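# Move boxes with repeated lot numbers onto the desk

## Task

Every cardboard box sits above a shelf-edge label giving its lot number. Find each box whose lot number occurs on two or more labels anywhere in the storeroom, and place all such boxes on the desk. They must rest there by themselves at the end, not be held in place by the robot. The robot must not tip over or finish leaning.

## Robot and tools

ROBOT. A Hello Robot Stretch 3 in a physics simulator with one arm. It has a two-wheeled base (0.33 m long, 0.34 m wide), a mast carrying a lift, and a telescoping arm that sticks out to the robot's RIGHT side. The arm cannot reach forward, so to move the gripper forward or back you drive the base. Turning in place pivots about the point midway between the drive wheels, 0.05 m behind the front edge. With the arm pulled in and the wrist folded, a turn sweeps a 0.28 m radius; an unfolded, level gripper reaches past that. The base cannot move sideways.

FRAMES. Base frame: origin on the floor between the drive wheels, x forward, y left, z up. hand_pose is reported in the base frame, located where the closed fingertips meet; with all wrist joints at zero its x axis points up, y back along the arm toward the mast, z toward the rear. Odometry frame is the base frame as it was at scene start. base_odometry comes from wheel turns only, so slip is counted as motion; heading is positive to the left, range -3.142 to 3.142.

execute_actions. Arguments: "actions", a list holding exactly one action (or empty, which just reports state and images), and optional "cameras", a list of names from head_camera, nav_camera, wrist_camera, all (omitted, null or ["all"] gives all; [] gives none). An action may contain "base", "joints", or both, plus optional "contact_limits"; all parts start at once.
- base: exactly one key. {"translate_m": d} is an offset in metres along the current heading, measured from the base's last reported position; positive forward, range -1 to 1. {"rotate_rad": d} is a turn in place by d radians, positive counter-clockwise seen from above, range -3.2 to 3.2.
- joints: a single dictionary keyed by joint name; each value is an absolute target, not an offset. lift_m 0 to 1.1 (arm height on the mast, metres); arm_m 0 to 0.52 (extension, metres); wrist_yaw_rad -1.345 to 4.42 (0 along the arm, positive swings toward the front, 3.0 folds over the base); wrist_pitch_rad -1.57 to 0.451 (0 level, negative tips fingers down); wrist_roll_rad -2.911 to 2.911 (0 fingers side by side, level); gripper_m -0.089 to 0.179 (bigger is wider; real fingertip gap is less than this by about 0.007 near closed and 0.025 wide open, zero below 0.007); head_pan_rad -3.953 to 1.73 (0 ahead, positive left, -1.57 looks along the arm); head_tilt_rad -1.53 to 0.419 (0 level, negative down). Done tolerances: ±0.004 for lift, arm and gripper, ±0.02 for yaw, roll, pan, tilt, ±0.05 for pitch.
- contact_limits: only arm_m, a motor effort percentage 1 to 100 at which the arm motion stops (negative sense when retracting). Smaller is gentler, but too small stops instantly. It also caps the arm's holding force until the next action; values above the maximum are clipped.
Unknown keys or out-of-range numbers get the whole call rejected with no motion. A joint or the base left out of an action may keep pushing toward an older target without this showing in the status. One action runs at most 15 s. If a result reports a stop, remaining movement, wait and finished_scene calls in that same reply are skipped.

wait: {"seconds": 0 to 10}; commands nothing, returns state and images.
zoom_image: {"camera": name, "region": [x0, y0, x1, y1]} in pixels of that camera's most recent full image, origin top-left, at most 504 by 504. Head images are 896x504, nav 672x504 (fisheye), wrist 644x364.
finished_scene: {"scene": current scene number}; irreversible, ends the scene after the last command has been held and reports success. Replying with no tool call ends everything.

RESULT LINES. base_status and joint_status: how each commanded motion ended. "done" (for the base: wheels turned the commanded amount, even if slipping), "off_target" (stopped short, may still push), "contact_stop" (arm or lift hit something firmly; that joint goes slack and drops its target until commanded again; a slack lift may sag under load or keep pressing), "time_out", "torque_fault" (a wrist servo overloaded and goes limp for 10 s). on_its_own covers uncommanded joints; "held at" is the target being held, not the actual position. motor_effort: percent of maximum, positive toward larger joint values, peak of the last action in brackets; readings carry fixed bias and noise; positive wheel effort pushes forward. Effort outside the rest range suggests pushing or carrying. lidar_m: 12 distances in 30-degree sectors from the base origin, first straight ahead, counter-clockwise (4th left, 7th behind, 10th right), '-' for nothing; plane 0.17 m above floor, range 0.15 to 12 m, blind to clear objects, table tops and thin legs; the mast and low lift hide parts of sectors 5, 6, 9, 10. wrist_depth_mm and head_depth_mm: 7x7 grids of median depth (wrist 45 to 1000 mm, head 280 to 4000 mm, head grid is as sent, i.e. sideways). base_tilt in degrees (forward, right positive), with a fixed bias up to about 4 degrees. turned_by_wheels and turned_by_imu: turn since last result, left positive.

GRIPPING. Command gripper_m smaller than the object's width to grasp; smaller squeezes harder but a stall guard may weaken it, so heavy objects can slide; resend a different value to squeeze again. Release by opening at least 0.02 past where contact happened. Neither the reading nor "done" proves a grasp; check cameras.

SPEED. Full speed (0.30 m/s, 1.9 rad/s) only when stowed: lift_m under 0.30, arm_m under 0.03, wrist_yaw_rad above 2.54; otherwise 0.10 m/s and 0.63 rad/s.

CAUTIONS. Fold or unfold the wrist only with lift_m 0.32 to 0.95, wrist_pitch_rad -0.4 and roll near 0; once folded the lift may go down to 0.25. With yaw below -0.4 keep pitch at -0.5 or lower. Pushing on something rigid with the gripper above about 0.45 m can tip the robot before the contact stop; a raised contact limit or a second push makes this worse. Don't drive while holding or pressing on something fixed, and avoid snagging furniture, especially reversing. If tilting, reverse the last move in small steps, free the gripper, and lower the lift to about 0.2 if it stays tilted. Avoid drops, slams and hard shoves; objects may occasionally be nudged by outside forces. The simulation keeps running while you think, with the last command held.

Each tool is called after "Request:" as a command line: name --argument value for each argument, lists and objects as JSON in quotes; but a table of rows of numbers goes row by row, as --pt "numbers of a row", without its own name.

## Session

Request:
execute_actions --actions '[{"joints":{"head_tilt_rad":-0.3}}]'

Request:
execute_actions --actions '[{"joints":{"head_pan_rad":-1.57}}]' --cameras '["head_camera","nav_camera"]'

Request:
execute_actions --actions '[{"joints":{"head_pan_rad":-3.14}}]' --cameras '["head_camera","nav_camera"]'

Scene clock: 0.73 s.
base_odometry: x=+0.000 y=+0.000 heading=+0.000 (m, m, rad; odometry frame)
turned_by_wheels: +0.000 (rad since the last result)
turned_by_imu: +0.000 (rad since the last result)
base_tilt: forward=-2.1 right=+1.3 (deg)
lidar_m: 0.75 0.94 1.86 1.88 1.20 1.05 0.90 1.99 2.45 1.20 0.80 0.74
head_depth_mm: 593 620 649 683 718 760 807 / 612 642 674 709 750 793 841 / 634 664 702 738 782 833 882 / 658 690 730 769 819 873 930 / 682 720 759 808 855 916 981 / 712 749 795 842 899 967 1039 / 742 782 830 885 949 1019 1100
base_status: not commanded
joint_positions: lift_m=+0.408 arm_m=+0.003 wrist_yaw_rad=+2.950 wrist_pitch_rad=-0.417 wrist_roll_rad=-0.013 gripper_m=+0.037 head_pan_rad=-0.007 head_tilt_rad=-0.296
joint_status: all done
motor_effort: left_wheel=+0(0) right_wheel=+0(0) lift_m=+29(29) arm_m=-1(1) wrist_yaw_rad=+1(1) wrist_pitch_rad=+7(7) wrist_roll_rad=+1(0) gripper_m=+0(2) head_pan_rad=+0(0) head_tilt_rad=-1(16) (%)
hand_pose: x=+0.0216 y=+0.0729 z=+0.4210 quat_wxyz=(+0.212, +0.698, +0.081, +0.679) (m; base frame)
wrist_depth_mm: - - - - - - - / - - - - - - - / - - - - - - - / 888 - 953 974 994 - - / 749 762 804 768 827 815 825 / 634 638 - 662 678 671 681 / 556 561 576 577 575 582 582
pictures: head_camera (sideways: a quarter turn clockwise sets it upright), nav_camera (sideways: a quarter turn counterclockwise sets it upright), wrist_camera
Images, in order (width x height): head_camera 896x504, nav_camera 672x504, wrist_camera 644x364.

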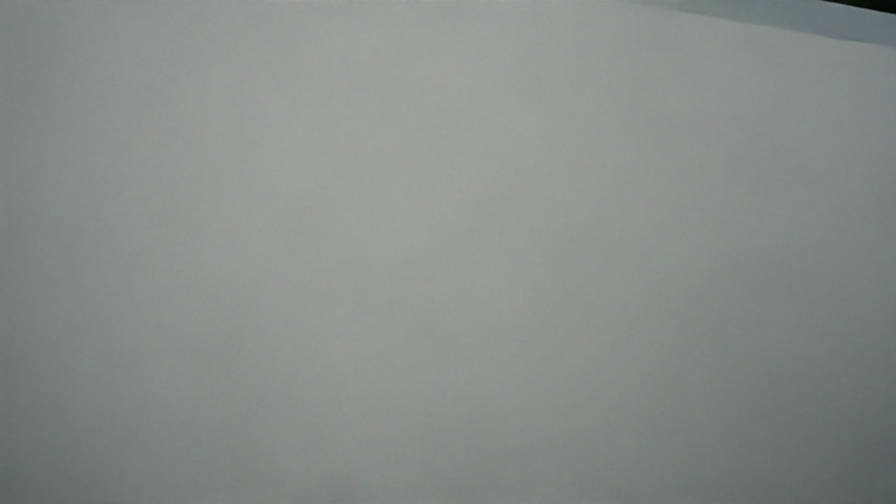

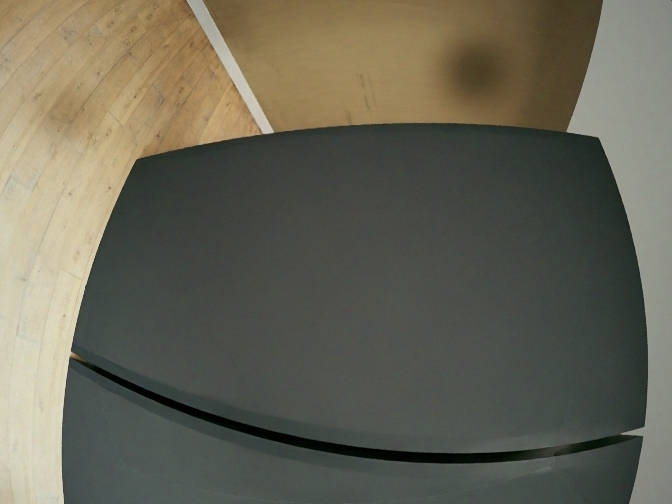

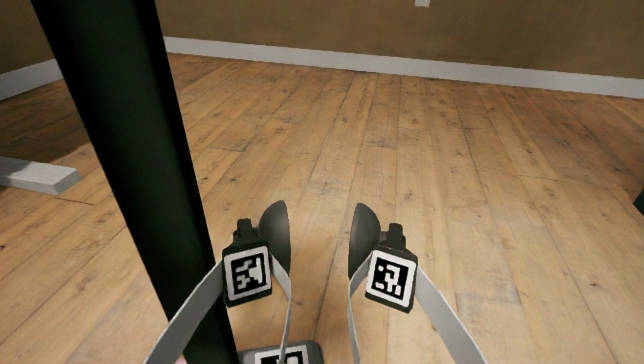

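Scene clock: 2.03 s.
base_odometry: x=+0.000 y=+0.000 heading=+0.000 (m, m, rad; odometry frame)
turned_by_wheels: +0.000 (rad since the last result)
turned_by_imu: +0.000 (rad since the last result)
base_tilt: forward=-2.0 right=+1.2 (deg)
lidar_m: 0.74 0.93 1.86 1.89 1.20 1.05 0.90 1.99 2.44 1.20 0.80 0.74
head_depth_mm: 2459 2605 2704 2808 2695 2025 1574 / 2551 2691 2827 2966 2652 2021 1564 / 2392 2359 2561 2751 2765 2000 1563 / 1721 1855 2012 2189 2361 2001 1554 / 1379 1474 1564 1665 1791 1832 1542 / 1155 1215 1281 1343 1418 1513 1490 / 1000 1034 1080 1126 1178 1238 1305
base_status: not commanded
joint_positions: lift_m=+0.408 arm_m=+0.003 wrist_yaw_rad=+2.950 wrist_pitch_rad=-0.417 wrist_roll_rad=-0.013 gripper_m=+0.037 head_pan_rad=-1.563 head_tilt_rad=-0.296
joint_status: all done
motor_effort: left_wheel=+0(1) right_wheel=+0(0) lift_m=+28(29) arm_m=-1(1) wrist_yaw_rad=+1(1) wrist_pitch_rad=+7(7) wrist_roll_rad=+0(0) gripper_m=+0(0) head_pan_rad=-4(43) head_tilt_rad=-1(1) (%)
hand_pose: x=+0.0216 y=+0.0729 z=+0.4210 quat_wxyz=(+0.212, +0.698, +0.081, +0.679) (m; base frame)
wrist_depth_mm: - - - - - - - / - - - - - - - / - - - - - - - / 878 - 955 966 982 - - / 751 756 801 784 827 805 826 / 643 641 - 656 674 674 685 / 550 562 586 575 573 583 583
pictures: head_camera (sideways: a quarter turn clockwise sets it upright), nav_camera (sideways: a quarter turn counterclockwise sets it upright)
Images, in order (width x height): head_camera 896x504, nav_camera 672x504.

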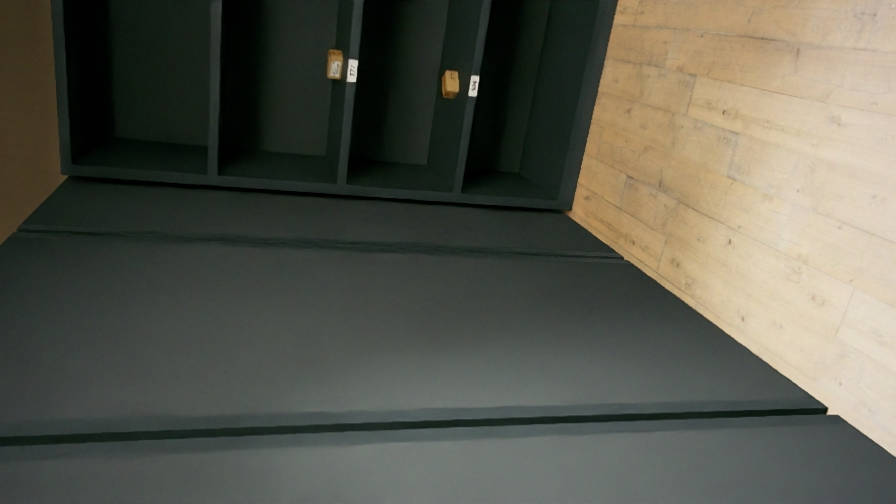

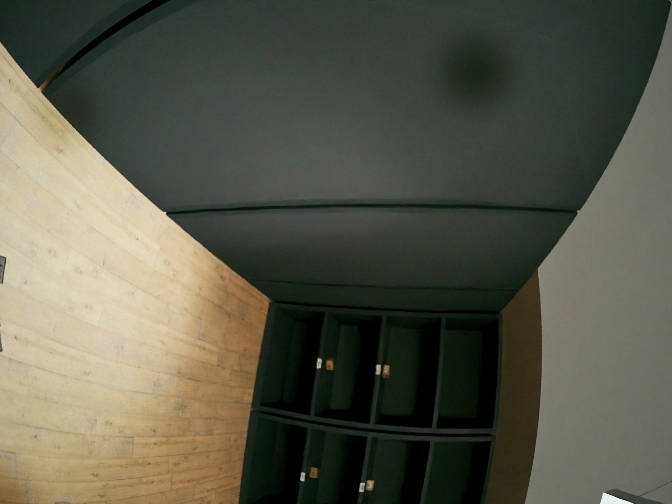

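Scene clock: 3.33 s.
base_odometry: x=+0.000 y=+0.000 heading=+0.000 (m, m, rad; odometry frame)
turned_by_wheels: +0.000 (rad since the last result)
turned_by_imu: +0.000 (rad since the last result)
base_tilt: forward=-2.0 right=+1.2 (deg)
lidar_m: 0.75 0.93 1.86 1.88 1.20 1.05 0.90 1.98 2.44 1.20 0.80 0.74
head_depth_mm: 1319 1385 1443 1514 1265 908 1482 / 1366 1419 1509 1588 1256 932 1561 / 1425 1489 1559 1644 1236 972 1516 / 1469 1550 1642 1710 1228 1012 1510 / 1526 1609 1707 1779 1218 1763 1542 / 1596 1696 1784 1882 1206 1554 1517 / 1667 1768 1858 2010 1193 1945 1521
base_status: not commanded
joint_positions: lift_m=+0.408 arm_m=+0.003 wrist_yaw_rad=+2.950 wrist_pitch_rad=-0.417 wrist_roll_rad=-0.013 gripper_m=+0.037 head_pan_rad=-3.133 head_tilt_rad=-0.296
joint_status: all done
motor_effort: left_wheel=+0(0) right_wheel=+0(0) lift_m=+29(28) arm_m=-2(0) wrist_yaw_rad=+0(1) wrist_pitch_rad=+7(7) wrist_roll_rad=+0(0) gripper_m=+0(0) head_pan_rad=-4(42) head_tilt_rad=-1(1) (%)
hand_pose: x=+0.0216 y=+0.0729 z=+0.4210 quat_wxyz=(+0.212, +0.698, +0.081, +0.679) (m; base frame)
wrist_depth_mm: - - - - - - - / - - - - - - - / - - - - - - - / 888 - 950 978 980 - - / 755 752 800 793 823 811 821 / 639 644 - 655 673 684 684 / 549 561 582 584 574 584 591
pictures: head_camera (sideways: a quarter turn clockwise sets it upright), nav_camera (sideways: a quarter turn counterclockwise sets it upright)
Images, in order (width x height): head_camera 896x504, nav_camera 672x504.

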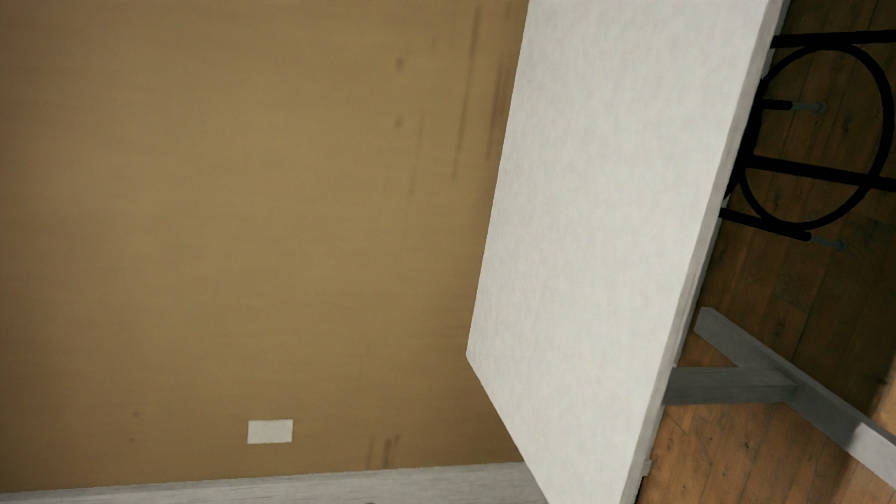

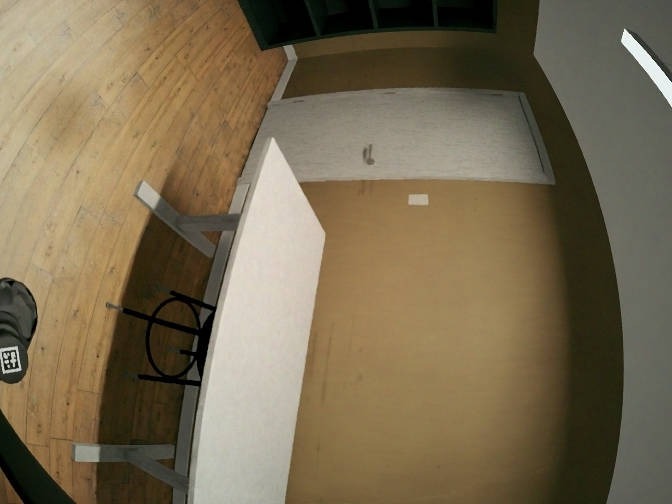

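Request:
execute_actions --actions '[{"joints":{"head_pan_rad":-2.0,"head_tilt_rad":-0.2,"lift_m":0.27}}]' --cameras '["head_camera"]'

Request:
zoom_image --camera "head_camera" --region '[380, 300, 580, 440]'

Request:
zoom_image --camera "head_camera" --region '[380, 50, 580, 190]'

Scene clock: 9.23 s.
base_odometry: x=+0.000 y=+0.000 heading=+0.000 (m, m, rad; odometry frame)
turned_by_wheels: +0.000 (rad since the last result)
turned_by_imu: +0.000 (rad since the last result)
base_tilt: forward=-2.2 right=+1.3 (deg)
lidar_m: 0.74 0.94 1.86 1.88 1.20 1.05 0.90 1.98 2.44 1.20 0.80 0.74
head_depth_mm: 2693 2769 2790 2789 2899 2305 1737 / 2691 2802 2897 3033 2947 2285 1716 / 2673 2733 2933 2984 3093 2255 1715 / 2638 2479 2796 2708 2763 2233 1695 / 2621 2747 2823 2927 3051 2201 1680 / 2569 2725 2829 2899 3060 2210 1674 / 2576 2650 2713 2601 2677 2190 1670
base_status: not commanded
joint_positions: lift_m=+0.271 arm_m=+0.003 wrist_yaw_rad=+2.950 wrist_pitch_rad=-0.418 wrist_roll_rad=-0.013 gripper_m=+0.037 head_pan_rad=-2.007 head_tilt_rad=-0.211
joint_status: all done
motor_effort: left_wheel=+1(0) right_wheel=+0(0) lift_m=+12(25) arm_m=-1(1) wrist_yaw_rad=+1(0) wrist_pitch_rad=+8(8) wrist_roll_rad=+0(0) gripper_m=+0(0) head_pan_rad=+4(43) head_tilt_rad=+4(12) (%)
hand_pose: x=+0.0216 y=+0.0728 z=+0.2834 quat_wxyz=(+0.212, +0.698, +0.081, +0.679) (m; base frame)
wrist_depth_mm: - - - - - - - / - - - - - - - / 835 - 921 927 955 985 - / 680 - 709 718 741 742 758 / 557 560 599 579 609 602 604 / 475 493 - 494 498 503 510 / - - - 423 425 434 435
pictures: head_camera (sideways: a quarter turn clockwise sets it upright)
Images, in order (width x height): head_camera 896x504.

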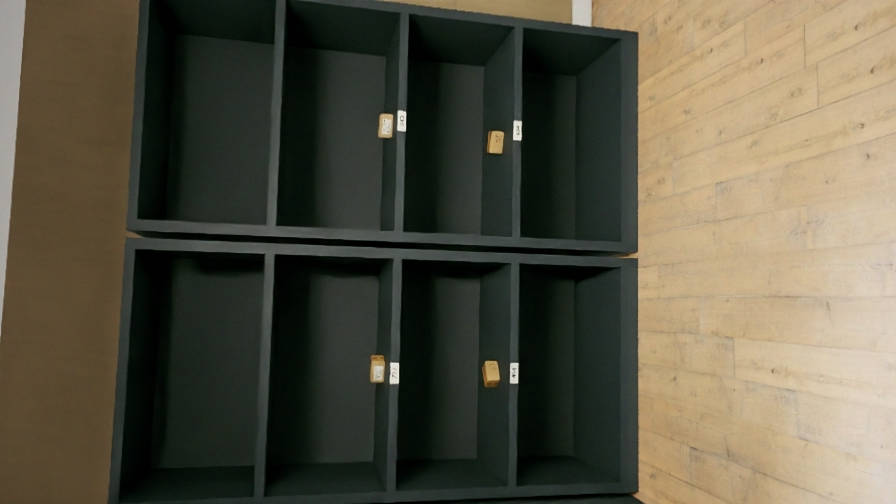

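Region (380, 300, 580, 440) of head_camera's 896x504 image, scaled by 2.520, with more detail than that image has; it fills the top 353 rows of this view, and the rest is white.

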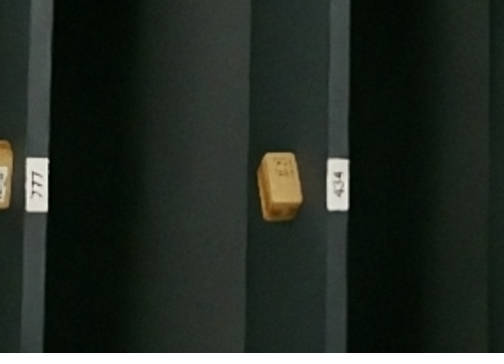

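Region (380, 50, 580, 190) of head_camera's 896x504 image, scaled by 2.520, with more detail than that image has; it fills the top 353 rows of this view, and the rest is white.

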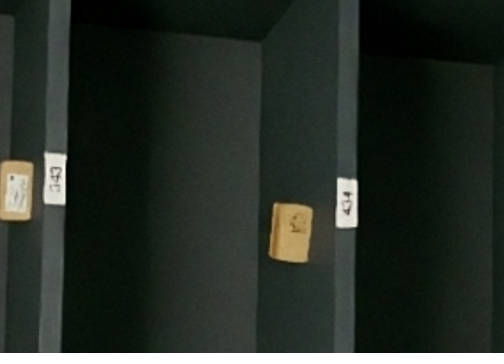

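Request:
execute_actions --actions '[{"base":{"rotate_rad":1.245},"joints":{"head_pan_rad":-0.5,"head_tilt_rad":-0.5}}]' --cameras '["nav_camera"]'

Request:
execute_actions --actions '[{"base":{"translate_m":0.8}}]' --cameras '["nav_camera"]'

Scene clock: 18.83 s.
base_odometry: x=+0.000 y=+0.000 heading=+1.245 (m, m, rad; odometry frame)
turned_by_wheels: +1.245 (rad since the last result)
turned_by_imu: +1.237 (rad since the last result)
base_tilt: forward=-2.1 right=+1.3 (deg)
lidar_m: 1.86 1.99 1.21 0.90 1.66 2.39 2.24 0.97 0.75 0.74 0.78 1.90
head_depth_mm: 1951 937 978 1026 1069 1131 1193 / 1943 2155 2375 2526 1263 1333 1312 / 1857 2040 2256 2490 2053 1619 1337 / 1773 1941 2133 2399 2046 1603 1326 / 1693 1837 2023 2232 2016 1593 1318 / 1627 1748 1906 2115 1994 1591 1313 / 1555 1674 1838 1995 1985 1576 1310
base_status: done
joint_positions: lift_m=+0.271 arm_m=+0.003 wrist_yaw_rad=+2.950 wrist_pitch_rad=-0.418 wrist_roll_rad=-0.013 gripper_m=+0.037 head_pan_rad=-0.507 head_tilt_rad=-0.494
joint_status: all done
motor_effort: left_wheel=-3(13) right_wheel=+2(7) lift_m=+13(13) arm_m=-1(1) wrist_yaw_rad=+1(1) wrist_pitch_rad=+8(8) wrist_roll_rad=+0(0) gripper_m=+0(0) head_pan_rad=+3(42) head_tilt_rad=-2(15) (%)
hand_pose: x=+0.0216 y=+0.0728 z=+0.2834 quat_wxyz=(+0.212, +0.698, +0.081, +0.679) (m; base frame)
wrist_depth_mm: - - - - - - - / - - - - - - - / 876 - 917 947 957 964 - / 681 - 704 731 730 756 766 / 554 562 602 573 611 597 609 / 474 494 - 491 500 501 509 / - - - 424 425 432 437
pictures: nav_camera (sideways: a quarter turn counterclockwise sets it upright)
Images, in order (width x height): nav_camera 672x504.

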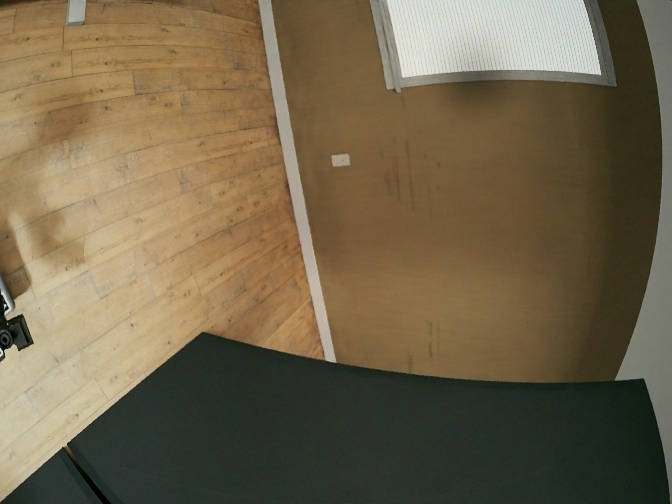

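Scene clock: 23.30 s.
base_odometry: x=+0.256 y=+0.758 heading=+1.245 (m, m, rad; odometry frame)
turned_by_wheels: +0.000 (rad since the last result)
turned_by_imu: +0.003 (rad since the last result)
base_tilt: forward=-2.1 right=+1.4 (deg)
lidar_m: 1.06 1.13 1.52 1.07 1.28 1.27 2.41 1.05 0.81 0.80 1.40 1.08
head_depth_mm: 1141 1267 1413 1625 1866 1646 1352 / 1084 1192 1330 1495 1731 1621 1342 / 1034 1128 1250 1404 1599 1617 1339 / 980 1079 1179 1322 1493 1592 1328 / 944 1018 1118 1239 1387 1511 1323 / 899 974 1065 1171 1311 1446 1313 / 865 933 1011 1113 1228 1374 1303
base_status: done
joint_positions: lift_m=+0.271 arm_m=+0.003 wrist_yaw_rad=+2.950 wrist_pitch_rad=-0.418 wrist_roll_rad=-0.013 gripper_m=+0.037 head_pan_rad=-0.507 head_tilt_rad=-0.495
joint_status: not commanded
motor_effort: left_wheel=-4(12) right_wheel=+2(7) lift_m=+13(13) arm_m=-1(1) wrist_yaw_rad=+2(0) wrist_pitch_rad=+8(8) wrist_roll_rad=+0(0) gripper_m=+0(0) head_pan_rad=+3(3) head_tilt_rad=-2(2) (%)
hand_pose: x=+0.0216 y=+0.0728 z=+0.2833 quat_wxyz=(+0.212, +0.698, +0.081, +0.679) (m; base frame)
wrist_depth_mm: - - - - - - - / - - - - - - - / 886 - 919 935 955 983 987 / 683 - 714 716 724 741 744 / 558 567 596 585 610 601 609 / 473 491 - 495 496 505 503 / - - - 425 423 429 433
pictures: nav_camera (sideways: a quarter turn counterclockwise sets it upright)
Images, in order (width x height): nav_camera 672x504.

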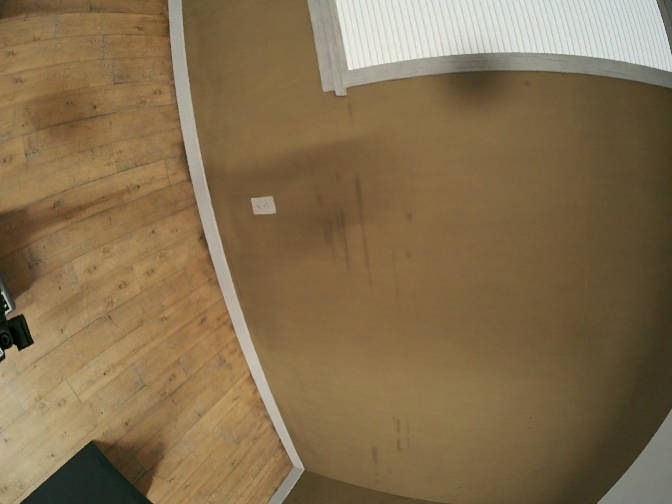

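Request:
execute_actions --actions '[{"base":{"translate_m":0.48}}]' --cameras '[]'

Request:
execute_actions --actions '[{"base":{"rotate_rad":-1.66},"joints":{"head_pan_rad":0}}]' --cameras '[]'

Request:
execute_actions --actions '[{"base":{"translate_m":1.0}}]' --cameras '["nav_camera"]'

Scene clock: 33.47 s.
base_odometry: x=+0.410 y=+1.213 heading=+1.245 (m, m, rad; odometry frame)
turned_by_wheels: +0.000 (rad since the last result)
turned_by_imu: +0.001 (rad since the last result)
base_tilt: forward=-2.1 right=+1.4 (deg)
lidar_m: 0.58 0.62 0.90 1.46 1.55 1.53 2.51 1.10 0.95 1.73 0.76 0.59
head_depth_mm: 597 660 742 846 984 1169 1324 / 566 624 698 785 903 1061 1257 / 539 590 657 735 839 972 1151 / 515 562 620 691 779 895 1044 / 492 535 587 649 727 827 949 / 472 511 557 614 683 774 881 / 453 488 531 583 645 722 819
base_status: done
joint_positions: lift_m=+0.271 arm_m=+0.003 wrist_yaw_rad=+2.950 wrist_pitch_rad=-0.418 wrist_roll_rad=-0.013 gripper_m=+0.037 head_pan_rad=-0.507 head_tilt_rad=-0.495
joint_status: not commanded
motor_effort: left_wheel=-3(8) right_wheel=+2(6) lift_m=+12(14) arm_m=-1(1) wrist_yaw_rad=+1(0) wrist_pitch_rad=+8(8) wrist_roll_rad=+0(0) gripper_m=+1(0) head_pan_rad=+3(3) head_tilt_rad=-2(1) (%)
hand_pose: x=+0.0216 y=+0.0727 z=+0.2833 quat_wxyz=(+0.212, +0.698, +0.081, +0.679) (m; base frame)
wrist_depth_mm: - - - - - 874 609 / - - - - - 871 612 / 873 - 907 931 971 861 615 / 685 - 709 718 735 746 610 / 559 560 596 583 606 595 579 / 475 492 - 489 496 500 506 / - - - 423 424 431 440
pictures: none
No camera images: the call's "cameras" was empty. Leave "cameras" out to get every camera's image.

Scene clock: 35.93 s.
base_odometry: x=+0.410 y=+1.213 heading=-0.415 (m, m, rad; odometry frame)
turned_by_wheels: -1.660 (rad since the last result)
turned_by_imu: -1.648 (rad since the last result)
base_tilt: forward=-2.0 right=+1.4 (deg)
lidar_m: 2.31 0.83 0.60 0.58 0.60 0.81 1.46 1.24 1.54 3.42 1.20 0.95
head_depth_mm: 1976 1166 1149 1135 1119 1208 1313 / 1993 2190 2397 2571 1550 1516 1337 / 1994 2158 2371 2589 2063 1616 1338 / 1993 2167 2362 2548 2032 1601 1328 / 1988 2152 2362 2530 2032 1600 1321 / 1965 2145 2346 2529 2014 1591 1311 / 1943 2089 2185 2206 1911 1575 1314
base_status: done
joint_positions: lift_m=+0.271 arm_m=+0.003 wrist_yaw_rad=+2.950 wrist_pitch_rad=-0.418 wrist_roll_rad=-0.013 gripper_m=+0.037 head_pan_rad=-0.007 head_tilt_rad=-0.495
joint_status: all done
motor_effort: left_wheel=+3(17) right_wheel=-2(4) lift_m=+12(13) arm_m=-1(1) wrist_yaw_rad=+1(0) wrist_pitch_rad=+8(8) wrist_roll_rad=+0(0) gripper_m=+0(1) head_pan_rad=+3(30) head_tilt_rad=-2(2) (%)
hand_pose: x=+0.0216 y=+0.0727 z=+0.2833 quat_wxyz=(+0.212, +0.698, +0.081, +0.679) (m; base frame)
wrist_depth_mm: 504 537 559 589 624 660 700 / 554 - 613 643 689 731 784 / 606 - 670 711 750 816 874 / 624 - 702 715 727 751 757 / 557 560 593 581 609 595 608 / 472 490 - 489 496 502 510 / - - - 423 424 433 436
pictures: none
No camera images: the call's "cameras" was empty. Leave "cameras" out to get every camera's image.

Scene clock: 40.97 s.
base_odometry: x=+1.325 y=+0.809 heading=-0.415 (m, m, rad; odometry frame)
turned_by_wheels: +0.000 (rad since the last result)
turned_by_imu: +0.004 (rad since the last result)
base_tilt: forward=-2.1 right=+1.4 (deg)
lidar_m: 1.30 0.84 0.61 0.59 0.61 0.83 2.26 2.13 0.45 0.44 0.45 1.35
head_depth_mm: 1107 1205 1322 1461 1644 1629 1357 / 1100 1198 1315 1460 1657 1635 1346 / 1102 1196 1318 1452 1625 1622 1339 / 1095 1190 1300 1440 1620 1603 1328 / 1091 1183 1300 1439 1608 1601 1317 / 1086 1179 1293 1428 1611 1584 1323 / 1080 1172 1291 1426 1597 1583 1303
base_status: done
joint_positions: lift_m=+0.271 arm_m=+0.003 wrist_yaw_rad=+2.950 wrist_pitch_rad=-0.418 wrist_roll_rad=-0.013 gripper_m=+0.037 head_pan_rad=-0.007 head_tilt_rad=-0.495
joint_status: not commanded
motor_effort: left_wheel=+3(17) right_wheel=-1(3) lift_m=+13(12) arm_m=-1(0) wrist_yaw_rad=+1(0) wrist_pitch_rad=+8(8) wrist_roll_rad=+0(1) gripper_m=+0(0) head_pan_rad=+3(3) head_tilt_rad=-2(2) (%)
hand_pose: x=+0.0216 y=+0.0727 z=+0.2833 quat_wxyz=(+0.212, +0.698, +0.081, +0.679) (m; base frame)
wrist_depth_mm: 517 545 570 598 628 665 705 / 559 - 615 662 696 734 773 / 612 - 675 715 763 815 882 / 644 - 709 717 724 756 759 / 561 565 593 583 612 601 605 / 478 494 - 492 498 500 510 / - - - 423 426 433 435
pictures: nav_camera (sideways: a quarter turn counterclockwise sets it upright)
Images, in order (width x height): nav_camera 672x504.

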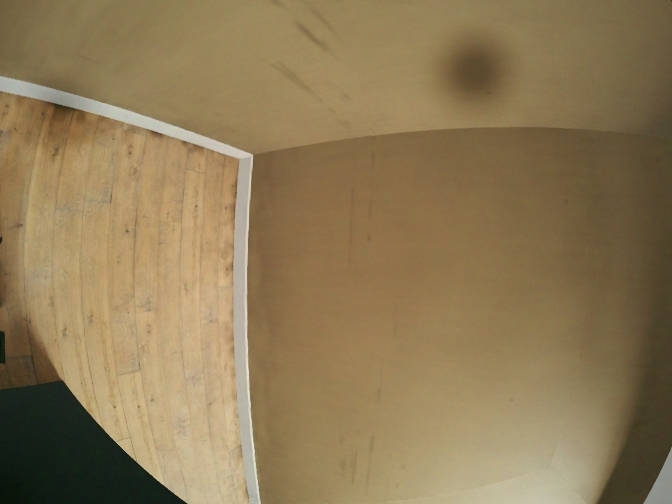

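Request:
execute_actions --actions '[{"base":{"translate_m":0.86}}]' --cameras '[]'

Request:
execute_actions --actions '[{"base":{"rotate_rad":-1.585},"joints":{"head_pan_rad":-1.57,"head_tilt_rad":-0.75}}]' --cameras '[]'

Request:
execute_actions --actions '[{"base":{"translate_m":0.9}}]' --cameras '["head_camera","nav_camera"]'

Request:
execute_actions --actions '[{"base":{"translate_m":0.92}}]' --cameras '["head_camera"]'

Request:
execute_actions --actions '[{"base":{"translate_m":0.92},"joints":{"head_pan_rad":-1.57}}]' --cameras '["head_camera"]'

Request:
execute_actions --actions '[{"joints":{"head_pan_rad":-0.6,"head_tilt_rad":-0.5}}]' --cameras '["head_camera"]'

Scene clock: 55.37 s.
base_odometry: x=+2.112 y=+0.462 heading=-0.415 (m, m, rad; odometry frame)
turned_by_wheels: +0.000 (rad since the last result)
turned_by_imu: +0.003 (rad since the last result)
base_tilt: forward=-2.1 right=+1.3 (deg)
lidar_m: 0.44 0.46 0.61 0.59 0.61 0.84 2.30 0.72 1.44 1.73 0.63 0.46
head_depth_mm: 341 372 408 453 508 579 671 / 340 370 406 450 506 574 666 / 339 369 404 448 503 572 662 / 338 367 403 446 501 569 659 / 337 366 402 445 498 567 653 / 336 365 400 442 495 563 650 / 335 364 399 441 493 559 648
base_status: done
joint_positions: lift_m=+0.271 arm_m=+0.003 wrist_yaw_rad=+2.950 wrist_pitch_rad=-0.418 wrist_roll_rad=-0.013 gripper_m=+0.037 head_pan_rad=-0.007 head_tilt_rad=-0.495
joint_status: not commanded
motor_effort: left_wheel=+2(16) right_wheel=-1(3) lift_m=+13(13) arm_m=-2(1) wrist_yaw_rad=+1(0) wrist_pitch_rad=+8(8) wrist_roll_rad=+0(0) gripper_m=+0(0) head_pan_rad=+3(3) head_tilt_rad=-2(2) (%)
hand_pose: x=+0.0216 y=+0.0727 z=+0.2833 quat_wxyz=(+0.212, +0.698, +0.081, +0.679) (m; base frame)
wrist_depth_mm: 517 553 572 600 632 585 427 / 563 - 621 659 694 598 434 / 609 - 677 728 753 607 436 / 648 - 709 717 731 605 438 / 555 565 597 580 619 572 447 / 476 496 - 491 497 500 445 / - - - 422 424 433 421
pictures: none
No camera images: the call's "cameras" was empty. Leave "cameras" out to get every camera's image.

Scene clock: 57.73 s.
base_odometry: x=+2.112 y=+0.462 heading=-2.000 (m, m, rad; odometry frame)
turned_by_wheels: -1.585 (rad since the last result)
turned_by_imu: -1.574 (rad since the last result)
base_tilt: forward=-2.0 right=+1.3 (deg)
lidar_m: 1.85 0.64 0.46 0.44 0.46 0.61 0.59 0.61 0.82 2.14 0.72 1.42
head_depth_mm: 1634 1604 1577 1550 1504 1356 1197 / 2294 2249 2220 1914 1619 1365 1190 / 2966 3194 2479 1944 1613 1363 1188 / 2962 3195 2448 1931 1588 1351 1172 / 2956 3177 2421 1917 1581 1348 1174 / 2976 3204 2416 1892 1567 1328 1168 / 2757 3037 2372 1892 1517 1321 1160
base_status: done
joint_positions: lift_m=+0.271 arm_m=+0.003 wrist_yaw_rad=+2.950 wrist_pitch_rad=-0.418 wrist_roll_rad=-0.013 gripper_m=+0.037 head_pan_rad=-1.563 head_tilt_rad=-0.741
joint_status: all done
motor_effort: left_wheel=+3(17) right_wheel=-1(4) lift_m=+13(13) arm_m=-1(1) wrist_yaw_rad=+0(1) wrist_pitch_rad=+8(8) wrist_roll_rad=+0(1) gripper_m=+0(0) head_pan_rad=-3(43) head_tilt_rad=-3(17) (%)
hand_pose: x=+0.0216 y=+0.0727 z=+0.2833 quat_wxyz=(+0.212, +0.698, +0.081, +0.679) (m; base frame)
wrist_depth_mm: 389 417 433 453 477 512 551 / 420 - 469 496 535 568 609 / 460 - 517 553 591 640 691 / 503 - 564 598 647 685 721 / 532 545 593 576 617 592 604 / 473 488 - 491 500 501 507 / - - - 423 426 431 432
pictures: none
No camera images: the call's "cameras" was empty. Leave "cameras" out to get every camera's image.

Scene clock: 62.43 s.
base_odometry: x=+1.738 y=-0.356 heading=-2.000 (m, m, rad; odometry frame)
turned_by_wheels: +0.000 (rad since the last result)
turned_by_imu: +0.003 (rad since the last result)
base_tilt: forward=-2.1 right=+1.3 (deg)
lidar_m: 1.90 0.66 0.48 0.46 0.47 0.64 1.50 1.55 0.71 1.01 0.69 1.41
head_depth_mm: 864 809 635 1089 977 1225 1203 / 865 795 629 1151 972 1288 1192 / 864 784 621 1138 964 1280 1182 / 861 697 636 1126 953 1273 1179 / 858 726 629 1116 949 1264 1167 / 858 747 621 1104 963 1257 1166 / 852 734 612 1097 958 1248 1158
base_status: done
joint_positions: lift_m=+0.271 arm_m=+0.003 wrist_yaw_rad=+2.950 wrist_pitch_rad=-0.418 wrist_roll_rad=-0.013 gripper_m=+0.037 head_pan_rad=-1.563 head_tilt_rad=-0.741
joint_status: not commanded
motor_effort: left_wheel=+2(16) right_wheel=-1(3) lift_m=+13(13) arm_m=-2(1) wrist_yaw_rad=+0(1) wrist_pitch_rad=+7(8) wrist_roll_rad=+0(0) gripper_m=+0(0) head_pan_rad=-3(3) head_tilt_rad=-3(3) (%)
hand_pose: x=+0.0216 y=+0.0727 z=+0.2833 quat_wxyz=(+0.212, +0.698, +0.081, +0.679) (m; base frame)
wrist_depth_mm: 400 429 446 469 498 533 571 / 439 - 482 514 547 592 626 / 480 - 535 574 613 655 714 / 518 - 575 621 666 701 754 / 535 563 597 585 609 601 609 / 474 493 - 493 500 504 508 / - - - 423 424 431 433
pictures: head_camera (sideways: a quarter turn clockwise sets it upright), nav_camera (sideways: a quarter turn counterclockwise sets it upright)
Images, in order (width x height): head_camera 896x504, nav_camera 672x504.

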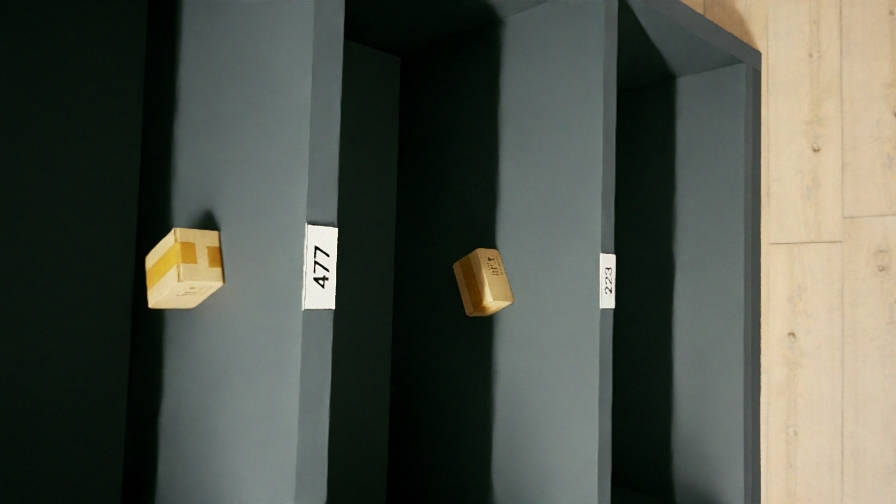

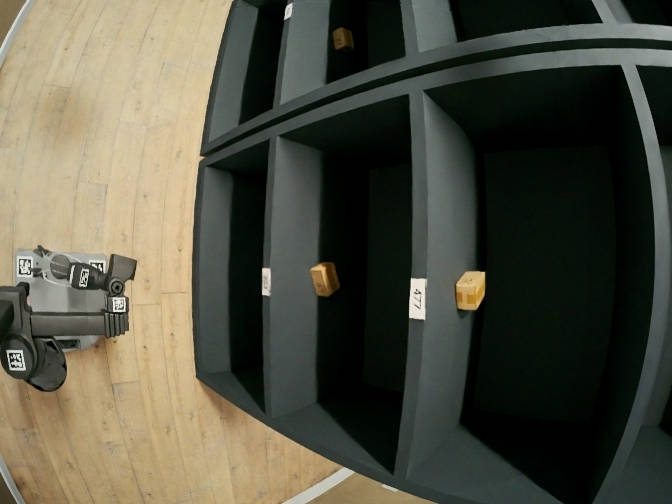

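Scene clock: 67.20 s.
base_odometry: x=+1.355 y=-1.193 heading=-2.000 (m, m, rad; odometry frame)
turned_by_wheels: +0.000 (rad since the last result)
turned_by_imu: +0.004 (rad since the last result)
base_tilt: forward=-2.2 right=+1.5 (deg)
lidar_m: 1.92 0.68 0.49 0.47 0.49 0.66 1.76 1.43 0.69 1.00 0.69 1.40
head_depth_mm: 853 806 636 1086 973 1151 1205 / 851 797 627 1148 969 1292 1192 / 851 785 619 1140 959 1280 1186 / 847 641 608 1099 956 1272 1177 / 847 759 603 1114 945 1260 1168 / 848 746 598 1103 934 1250 1162 / 845 734 613 1094 929 1249 1154
base_status: done
joint_positions: lift_m=+0.271 arm_m=+0.003 wrist_yaw_rad=+2.950 wrist_pitch_rad=-0.418 wrist_roll_rad=-0.013 gripper_m=+0.037 head_pan_rad=-1.563 head_tilt_rad=-0.741
joint_status: not commanded
motor_effort: left_wheel=+2(15) right_wheel=-1(3) lift_m=+12(14) arm_m=-2(1) wrist_yaw_rad=+0(1) wrist_pitch_rad=+8(8) wrist_roll_rad=+0(0) gripper_m=+1(1) head_pan_rad=-3(3) head_tilt_rad=-3(3) (%)
hand_pose: x=+0.0216 y=+0.0727 z=+0.2833 quat_wxyz=(+0.212, +0.698, +0.081, +0.679) (m; base frame)
wrist_depth_mm: 415 443 460 484 514 544 577 / 448 - 501 532 560 604 648 / 497 - 550 588 635 678 727 / 533 - 603 631 678 715 756 / 554 558 589 579 609 595 604 / 475 489 - 489 495 500 509 / - - - 421 426 431 438
pictures: head_camera (sideways: a quarter turn clockwise sets it upright)
Images, in order (width x height): head_camera 896x504.

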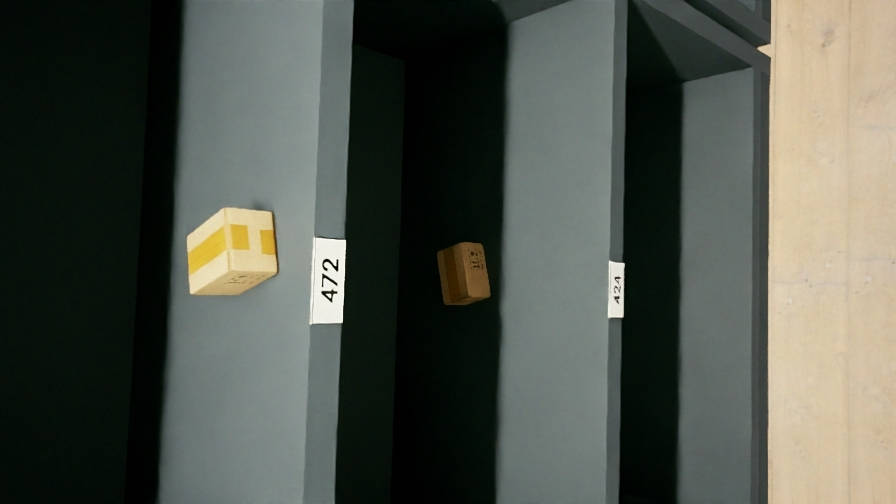

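Scene clock: 71.97 s.
base_odometry: x=+0.972 y=-2.029 heading=-2.000 (m, m, rad; odometry frame)
turned_by_wheels: +0.000 (rad since the last result)
turned_by_imu: +0.004 (rad since the last result)
base_tilt: forward=-2.2 right=+1.2 (deg)
lidar_m: 1.42 0.69 0.50 0.48 0.50 0.68 1.83 1.42 0.67 0.99 0.69 0.75
head_depth_mm: 843 806 609 1080 949 1117 1199 / 839 797 624 1150 943 1274 1195 / 842 783 620 1135 940 1278 1183 / 839 737 610 1126 950 1273 1179 / 839 657 604 1112 944 1260 1175 / 836 746 596 1108 935 1256 1166 / 834 734 588 1095 930 1252 1164
base_status: done
joint_positions: lift_m=+0.271 arm_m=+0.003 wrist_yaw_rad=+2.950 wrist_pitch_rad=-0.418 wrist_roll_rad=-0.013 gripper_m=+0.037 head_pan_rad=-1.563 head_tilt_rad=-0.741
joint_status: all done
motor_effort: left_wheel=+2(15) right_wheel=-1(2) lift_m=+13(13) arm_m=-1(2) wrist_yaw_rad=+2(1) wrist_pitch_rad=+8(8) wrist_roll_rad=+0(1) gripper_m=+0(0) head_pan_rad=-3(2) head_tilt_rad=-3(3) (%)
hand_pose: x=+0.0216 y=+0.0727 z=+0.2833 quat_wxyz=(+0.212, +0.698, +0.082, +0.679) (m; base frame)
wrist_depth_mm: 424 449 466 494 519 549 584 / 460 - 511 535 575 611 659 / 506 - 564 596 647 676 734 / 543 - 615 652 678 710 762 / 561 567 594 580 611 600 610 / 477 489 - 490 497 503 510 / - - - 426 426 432 438
pictures: head_camera (sideways: a quarter turn clockwise sets it upright)
Images, in order (width x height): head_camera 896x504.

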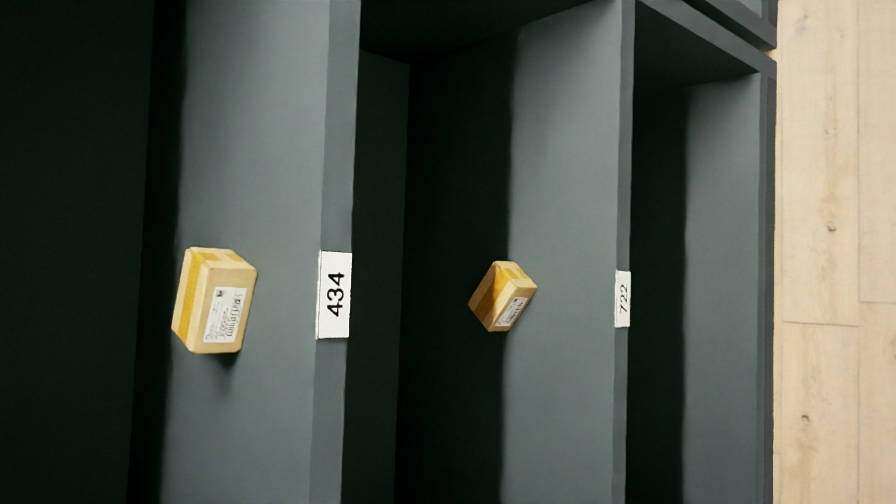

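Scene clock: 73.03 s.
base_odometry: x=+0.972 y=-2.029 heading=-2.000 (m, m, rad; odometry frame)
turned_by_wheels: +0.000 (rad since the last result)
turned_by_imu: +0.000 (rad since the last result)
base_tilt: forward=-2.1 right=+1.4 (deg)
lidar_m: 1.42 0.69 0.50 0.48 0.50 0.67 1.83 1.41 0.67 0.99 0.69 0.75
head_depth_mm: 547 606 693 697 979 951 828 / 584 619 668 730 843 920 1191 / 1232 1333 926 812 884 972 1116 / 1382 1480 1057 1589 1215 1456 1288 / 1357 1463 1231 1566 1677 1524 1308 / 1269 1356 1494 1582 1795 1570 1308 / 1210 1320 1445 1588 1754 1550 1286
base_status: not commanded
joint_positions: lift_m=+0.271 arm_m=+0.003 wrist_yaw_rad=+2.950 wrist_pitch_rad=-0.418 wrist_roll_rad=-0.013 gripper_m=+0.037 head_pan_rad=-0.607 head_tilt_rad=-0.508
joint_status: all done
motor_effort: left_wheel=+1(1) right_wheel=-1(1) lift_m=+13(13) arm_m=-1(2) wrist_yaw_rad=+1(0) wrist_pitch_rad=+8(8) wrist_roll_rad=+0(0) gripper_m=+0(1) head_pan_rad=+4(44) head_tilt_rad=+3(16) (%)
hand_pose: x=+0.0216 y=+0.0727 z=+0.2833 quat_wxyz=(+0.212, +0.698, +0.082, +0.679) (m; base frame)
wrist_depth_mm: 427 454 467 498 523 554 587 / 461 - 511 540 572 610 658 / 504 - 563 608 639 682 730 / 544 - 612 649 691 713 747 / 564 561 597 581 614 597 602 / 477 491 - 495 497 503 503 / - - - 423 424 433 435
pictures: head_camera (sideways: a quarter turn clockwise sets it upright)
Images, in order (width x height): head_camera 896x504.

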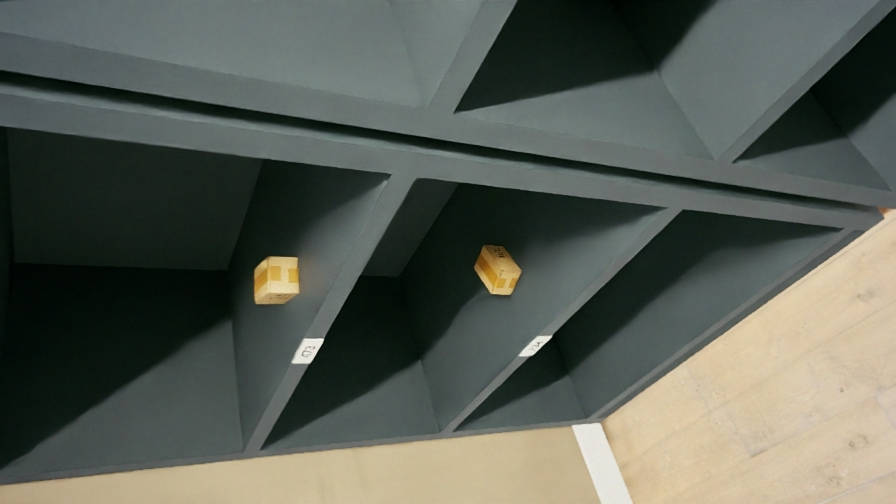

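Request:
zoom_image --camera "head_camera" --region '[270, 310, 370, 380]'

Request:
zoom_image --camera "head_camera" --region '[490, 310, 590, 380]'

Region (270, 310, 370, 380) of head_camera's 896x504 image, scaled by 5.040, with more detail than that image has; it fills the top 353 rows of this view, and the rest is white.

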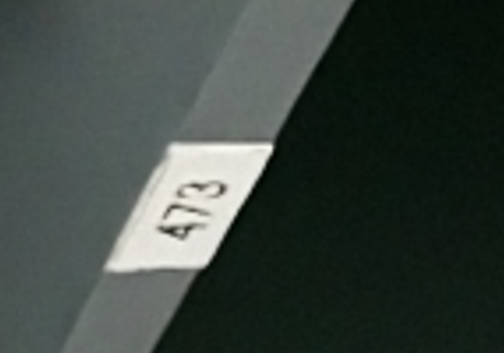

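Region (490, 310, 590, 380) of head_camera's 896x504 image, scaled by 5.040, with more detail than that image has; it fills the top 353 rows of this view, and the rest is white.

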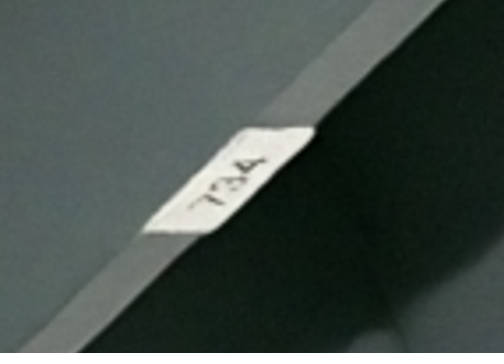

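Request:
execute_actions --actions '[{"base":{"translate_m":0.10},"joints":{"lift_m":0.945,"head_pan_rad":-1.57,"head_tilt_rad":-0.6}}]' --cameras '[]'

Request:
execute_actions --actions '[{"joints":{"wrist_yaw_rad":-0.25,"wrist_pitch_rad":-0.1,"gripper_m":0.179,"lift_m":0.958}}]' --cameras '["wrist_camera","head_camera"]'

Request:
execute_actions --actions '[{"joints":{"arm_m":0.17},"contact_limits":{"arm_m":15}}]' --cameras '["wrist_camera"]'

Scene clock: 88.77 s.
base_odometry: x=+0.931 y=-2.120 heading=-2.000 (m, m, rad; odometry frame)
turned_by_wheels: +0.000 (rad since the last result)
turned_by_imu: +0.000 (rad since the last result)
base_tilt: forward=-2.1 right=+1.3 (deg)
lidar_m: 1.32 0.69 0.50 0.48 0.50 0.68 1.84 0.76 0.74 0.98 0.63 1.38
head_depth_mm: 823 911 805 649 1146 - - / 821 905 794 642 1120 - - / 822 907 693 633 1071 - - / 817 906 691 627 1059 - - / 818 900 759 618 1052 - - / 816 903 750 612 1047 - - / 816 899 737 607 1032 878 1104
base_status: done
joint_positions: lift_m=+0.944 arm_m=+0.003 wrist_yaw_rad=+2.950 wrist_pitch_rad=-0.419 wrist_roll_rad=-0.013 gripper_m=+0.037 head_pan_rad=-1.563 head_tilt_rad=-0.593
joint_status: all done
motor_effort: left_wheel=+2(14) right_wheel=-1(3) lift_m=+40(41) arm_m=-2(1) wrist_yaw_rad=+0(1) wrist_pitch_rad=+8(8) wrist_roll_rad=+0(0) gripper_m=+0(0) head_pan_rad=-3(42) head_tilt_rad=-2(10) (%)
hand_pose: x=+0.0215 y=+0.0726 z=+0.9569 quat_wxyz=(+0.212, +0.698, +0.082, +0.679) (m; base frame)
wrist_depth_mm: 426 453 469 496 522 550 584 / 461 - 514 542 576 611 653 / 507 - 565 605 640 682 743 / 552 - 629 669 714 796 848 / 621 650 699 765 833 904 - / 692 740 - 886 997 - - / 785 852 963 - - - -
pictures: none
No camera images: the call's "cameras" was empty. Leave "cameras" out to get every camera's image.

Scene clock: 91.37 s.
base_odometry: x=+0.931 y=-2.120 heading=-2.000 (m, m, rad; odometry frame)
turned_by_wheels: +0.000 (rad since the last result)
turned_by_imu: +0.000 (rad since the last result)
base_tilt: forward=-2.0 right=+1.5 (deg)
lidar_m: 1.32 0.69 0.50 0.48 0.50 0.68 1.83 0.76 0.73 0.98 0.63 1.38
head_depth_mm: 823 912 807 648 - - - / 821 907 794 640 - - - / 820 905 693 605 - - - / 820 904 690 610 1078 - - / 820 903 759 605 1052 887 1178 / 815 901 749 611 1050 880 1167 / 814 899 739 607 1033 875 1139
base_status: not commanded
joint_positions: lift_m=+0.957 arm_m=+0.003 wrist_yaw_rad=-0.248 wrist_pitch_rad=-0.125 wrist_roll_rad=-0.013 gripper_m=+0.179 head_pan_rad=-1.563 head_tilt_rad=-0.593
joint_status: all done
motor_effort: left_wheel=+0(1) right_wheel=-1(1) lift_m=+40(40) arm_m=-1(2) wrist_yaw_rad=+0(0) wrist_pitch_rad=+12(13) wrist_roll_rad=+1(0) gripper_m=+0(100) head_pan_rad=-4(3) head_tilt_rad=-2(2) (%)
hand_pose: x=-0.0832 y=-0.3911 z=+1.0401 quat_wxyz=(+0.700, -0.042, -0.701, -0.132) (m; base frame)
wrist_depth_mm: 587 625 665 711 752 562 418 / 612 650 700 749 778 567 421 / 610 657 715 766 758 568 427 / 384 398 408 422 432 451 434 / 283 295 313 334 732 506 469 / - 801 866 940 911 657 509 / 700 760 775 776 790 628 552
pictures: head_camera (sideways: a quarter turn clockwise sets it upright), wrist_camera
Images, in order (width x height): head_camera 896x504, wrist_camera 644x364.

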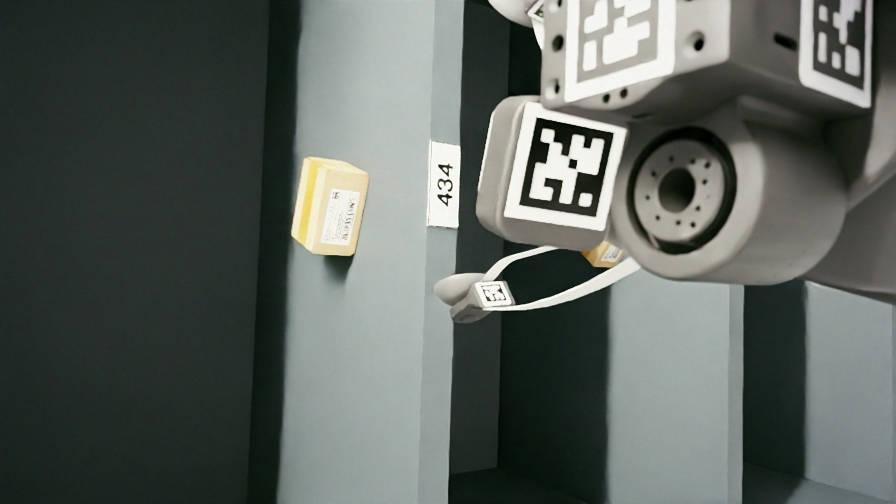

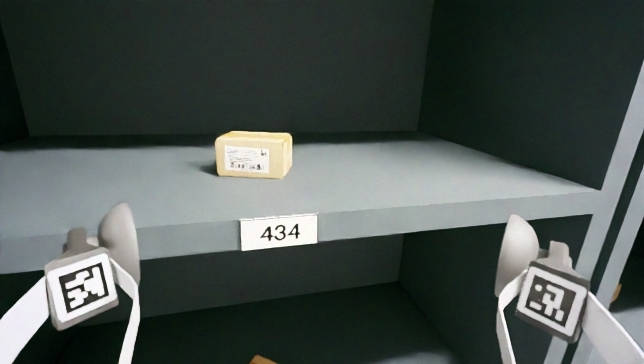

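Scene clock: 93.83 s.
base_odometry: x=+0.931 y=-2.120 heading=-2.000 (m, m, rad; odometry frame)
turned_by_wheels: +0.000 (rad since the last result)
turned_by_imu: +0.000 (rad since the last result)
base_tilt: forward=-1.9 right=+1.4 (deg)
lidar_m: 1.32 0.70 0.50 0.48 0.50 0.68 1.83 0.76 0.74 0.98 0.63 1.37
head_depth_mm: 825 908 862 - 1051 887 1181 / 822 910 898 - 1016 905 1192 / 818 904 889 - 991 898 1182 / 819 907 841 - 964 891 1177 / 817 904 760 620 1055 890 1173 / 815 901 748 610 1050 880 1167 / 814 899 739 606 1040 874 1138
base_status: not commanded
joint_positions: lift_m=+0.957 arm_m=+0.170 wrist_yaw_rad=-0.250 wrist_pitch_rad=-0.124 wrist_roll_rad=-0.013 gripper_m=+0.179 head_pan_rad=-1.563 head_tilt_rad=-0.593
joint_status: all done
motor_effort: left_wheel=+1(1) right_wheel=-1(0) lift_m=+40(40) arm_m=+1(5) wrist_yaw_rad=+1(0) wrist_pitch_rad=+12(12) wrist_roll_rad=+0(0) gripper_m=+0(1) head_pan_rad=-3(3) head_tilt_rad=-3(2) (%)
contact_limits: arm_m 15 (drawing in: default 18, maximum 29; extending or still: default 23, maximum 38)
hand_pose: x=-0.0835 y=-0.5581 z=+1.0403 quat_wxyz=(+0.700, -0.043, -0.701, -0.132) (m; base frame)
wrist_depth_mm: 456 479 512 547 581 556 418 / 471 500 534 575 624 566 424 / 493 527 563 601 653 576 422 / 386 396 277 385 431 448 411 / 284 274 263 265 289 313 302 / - 202 210 213 216 219 230 / 159 166 169 171 180 193 439
pictures: wrist_camera
Images, in order (width x height): wrist_camera 644x364.

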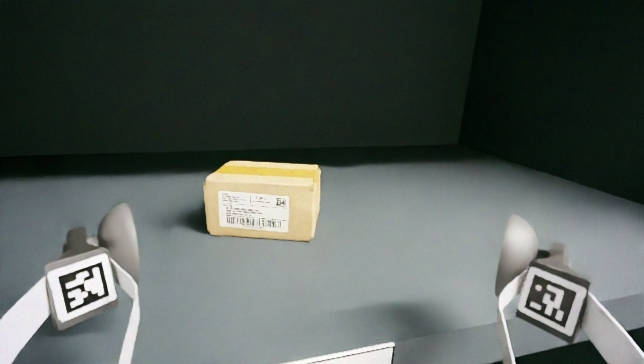

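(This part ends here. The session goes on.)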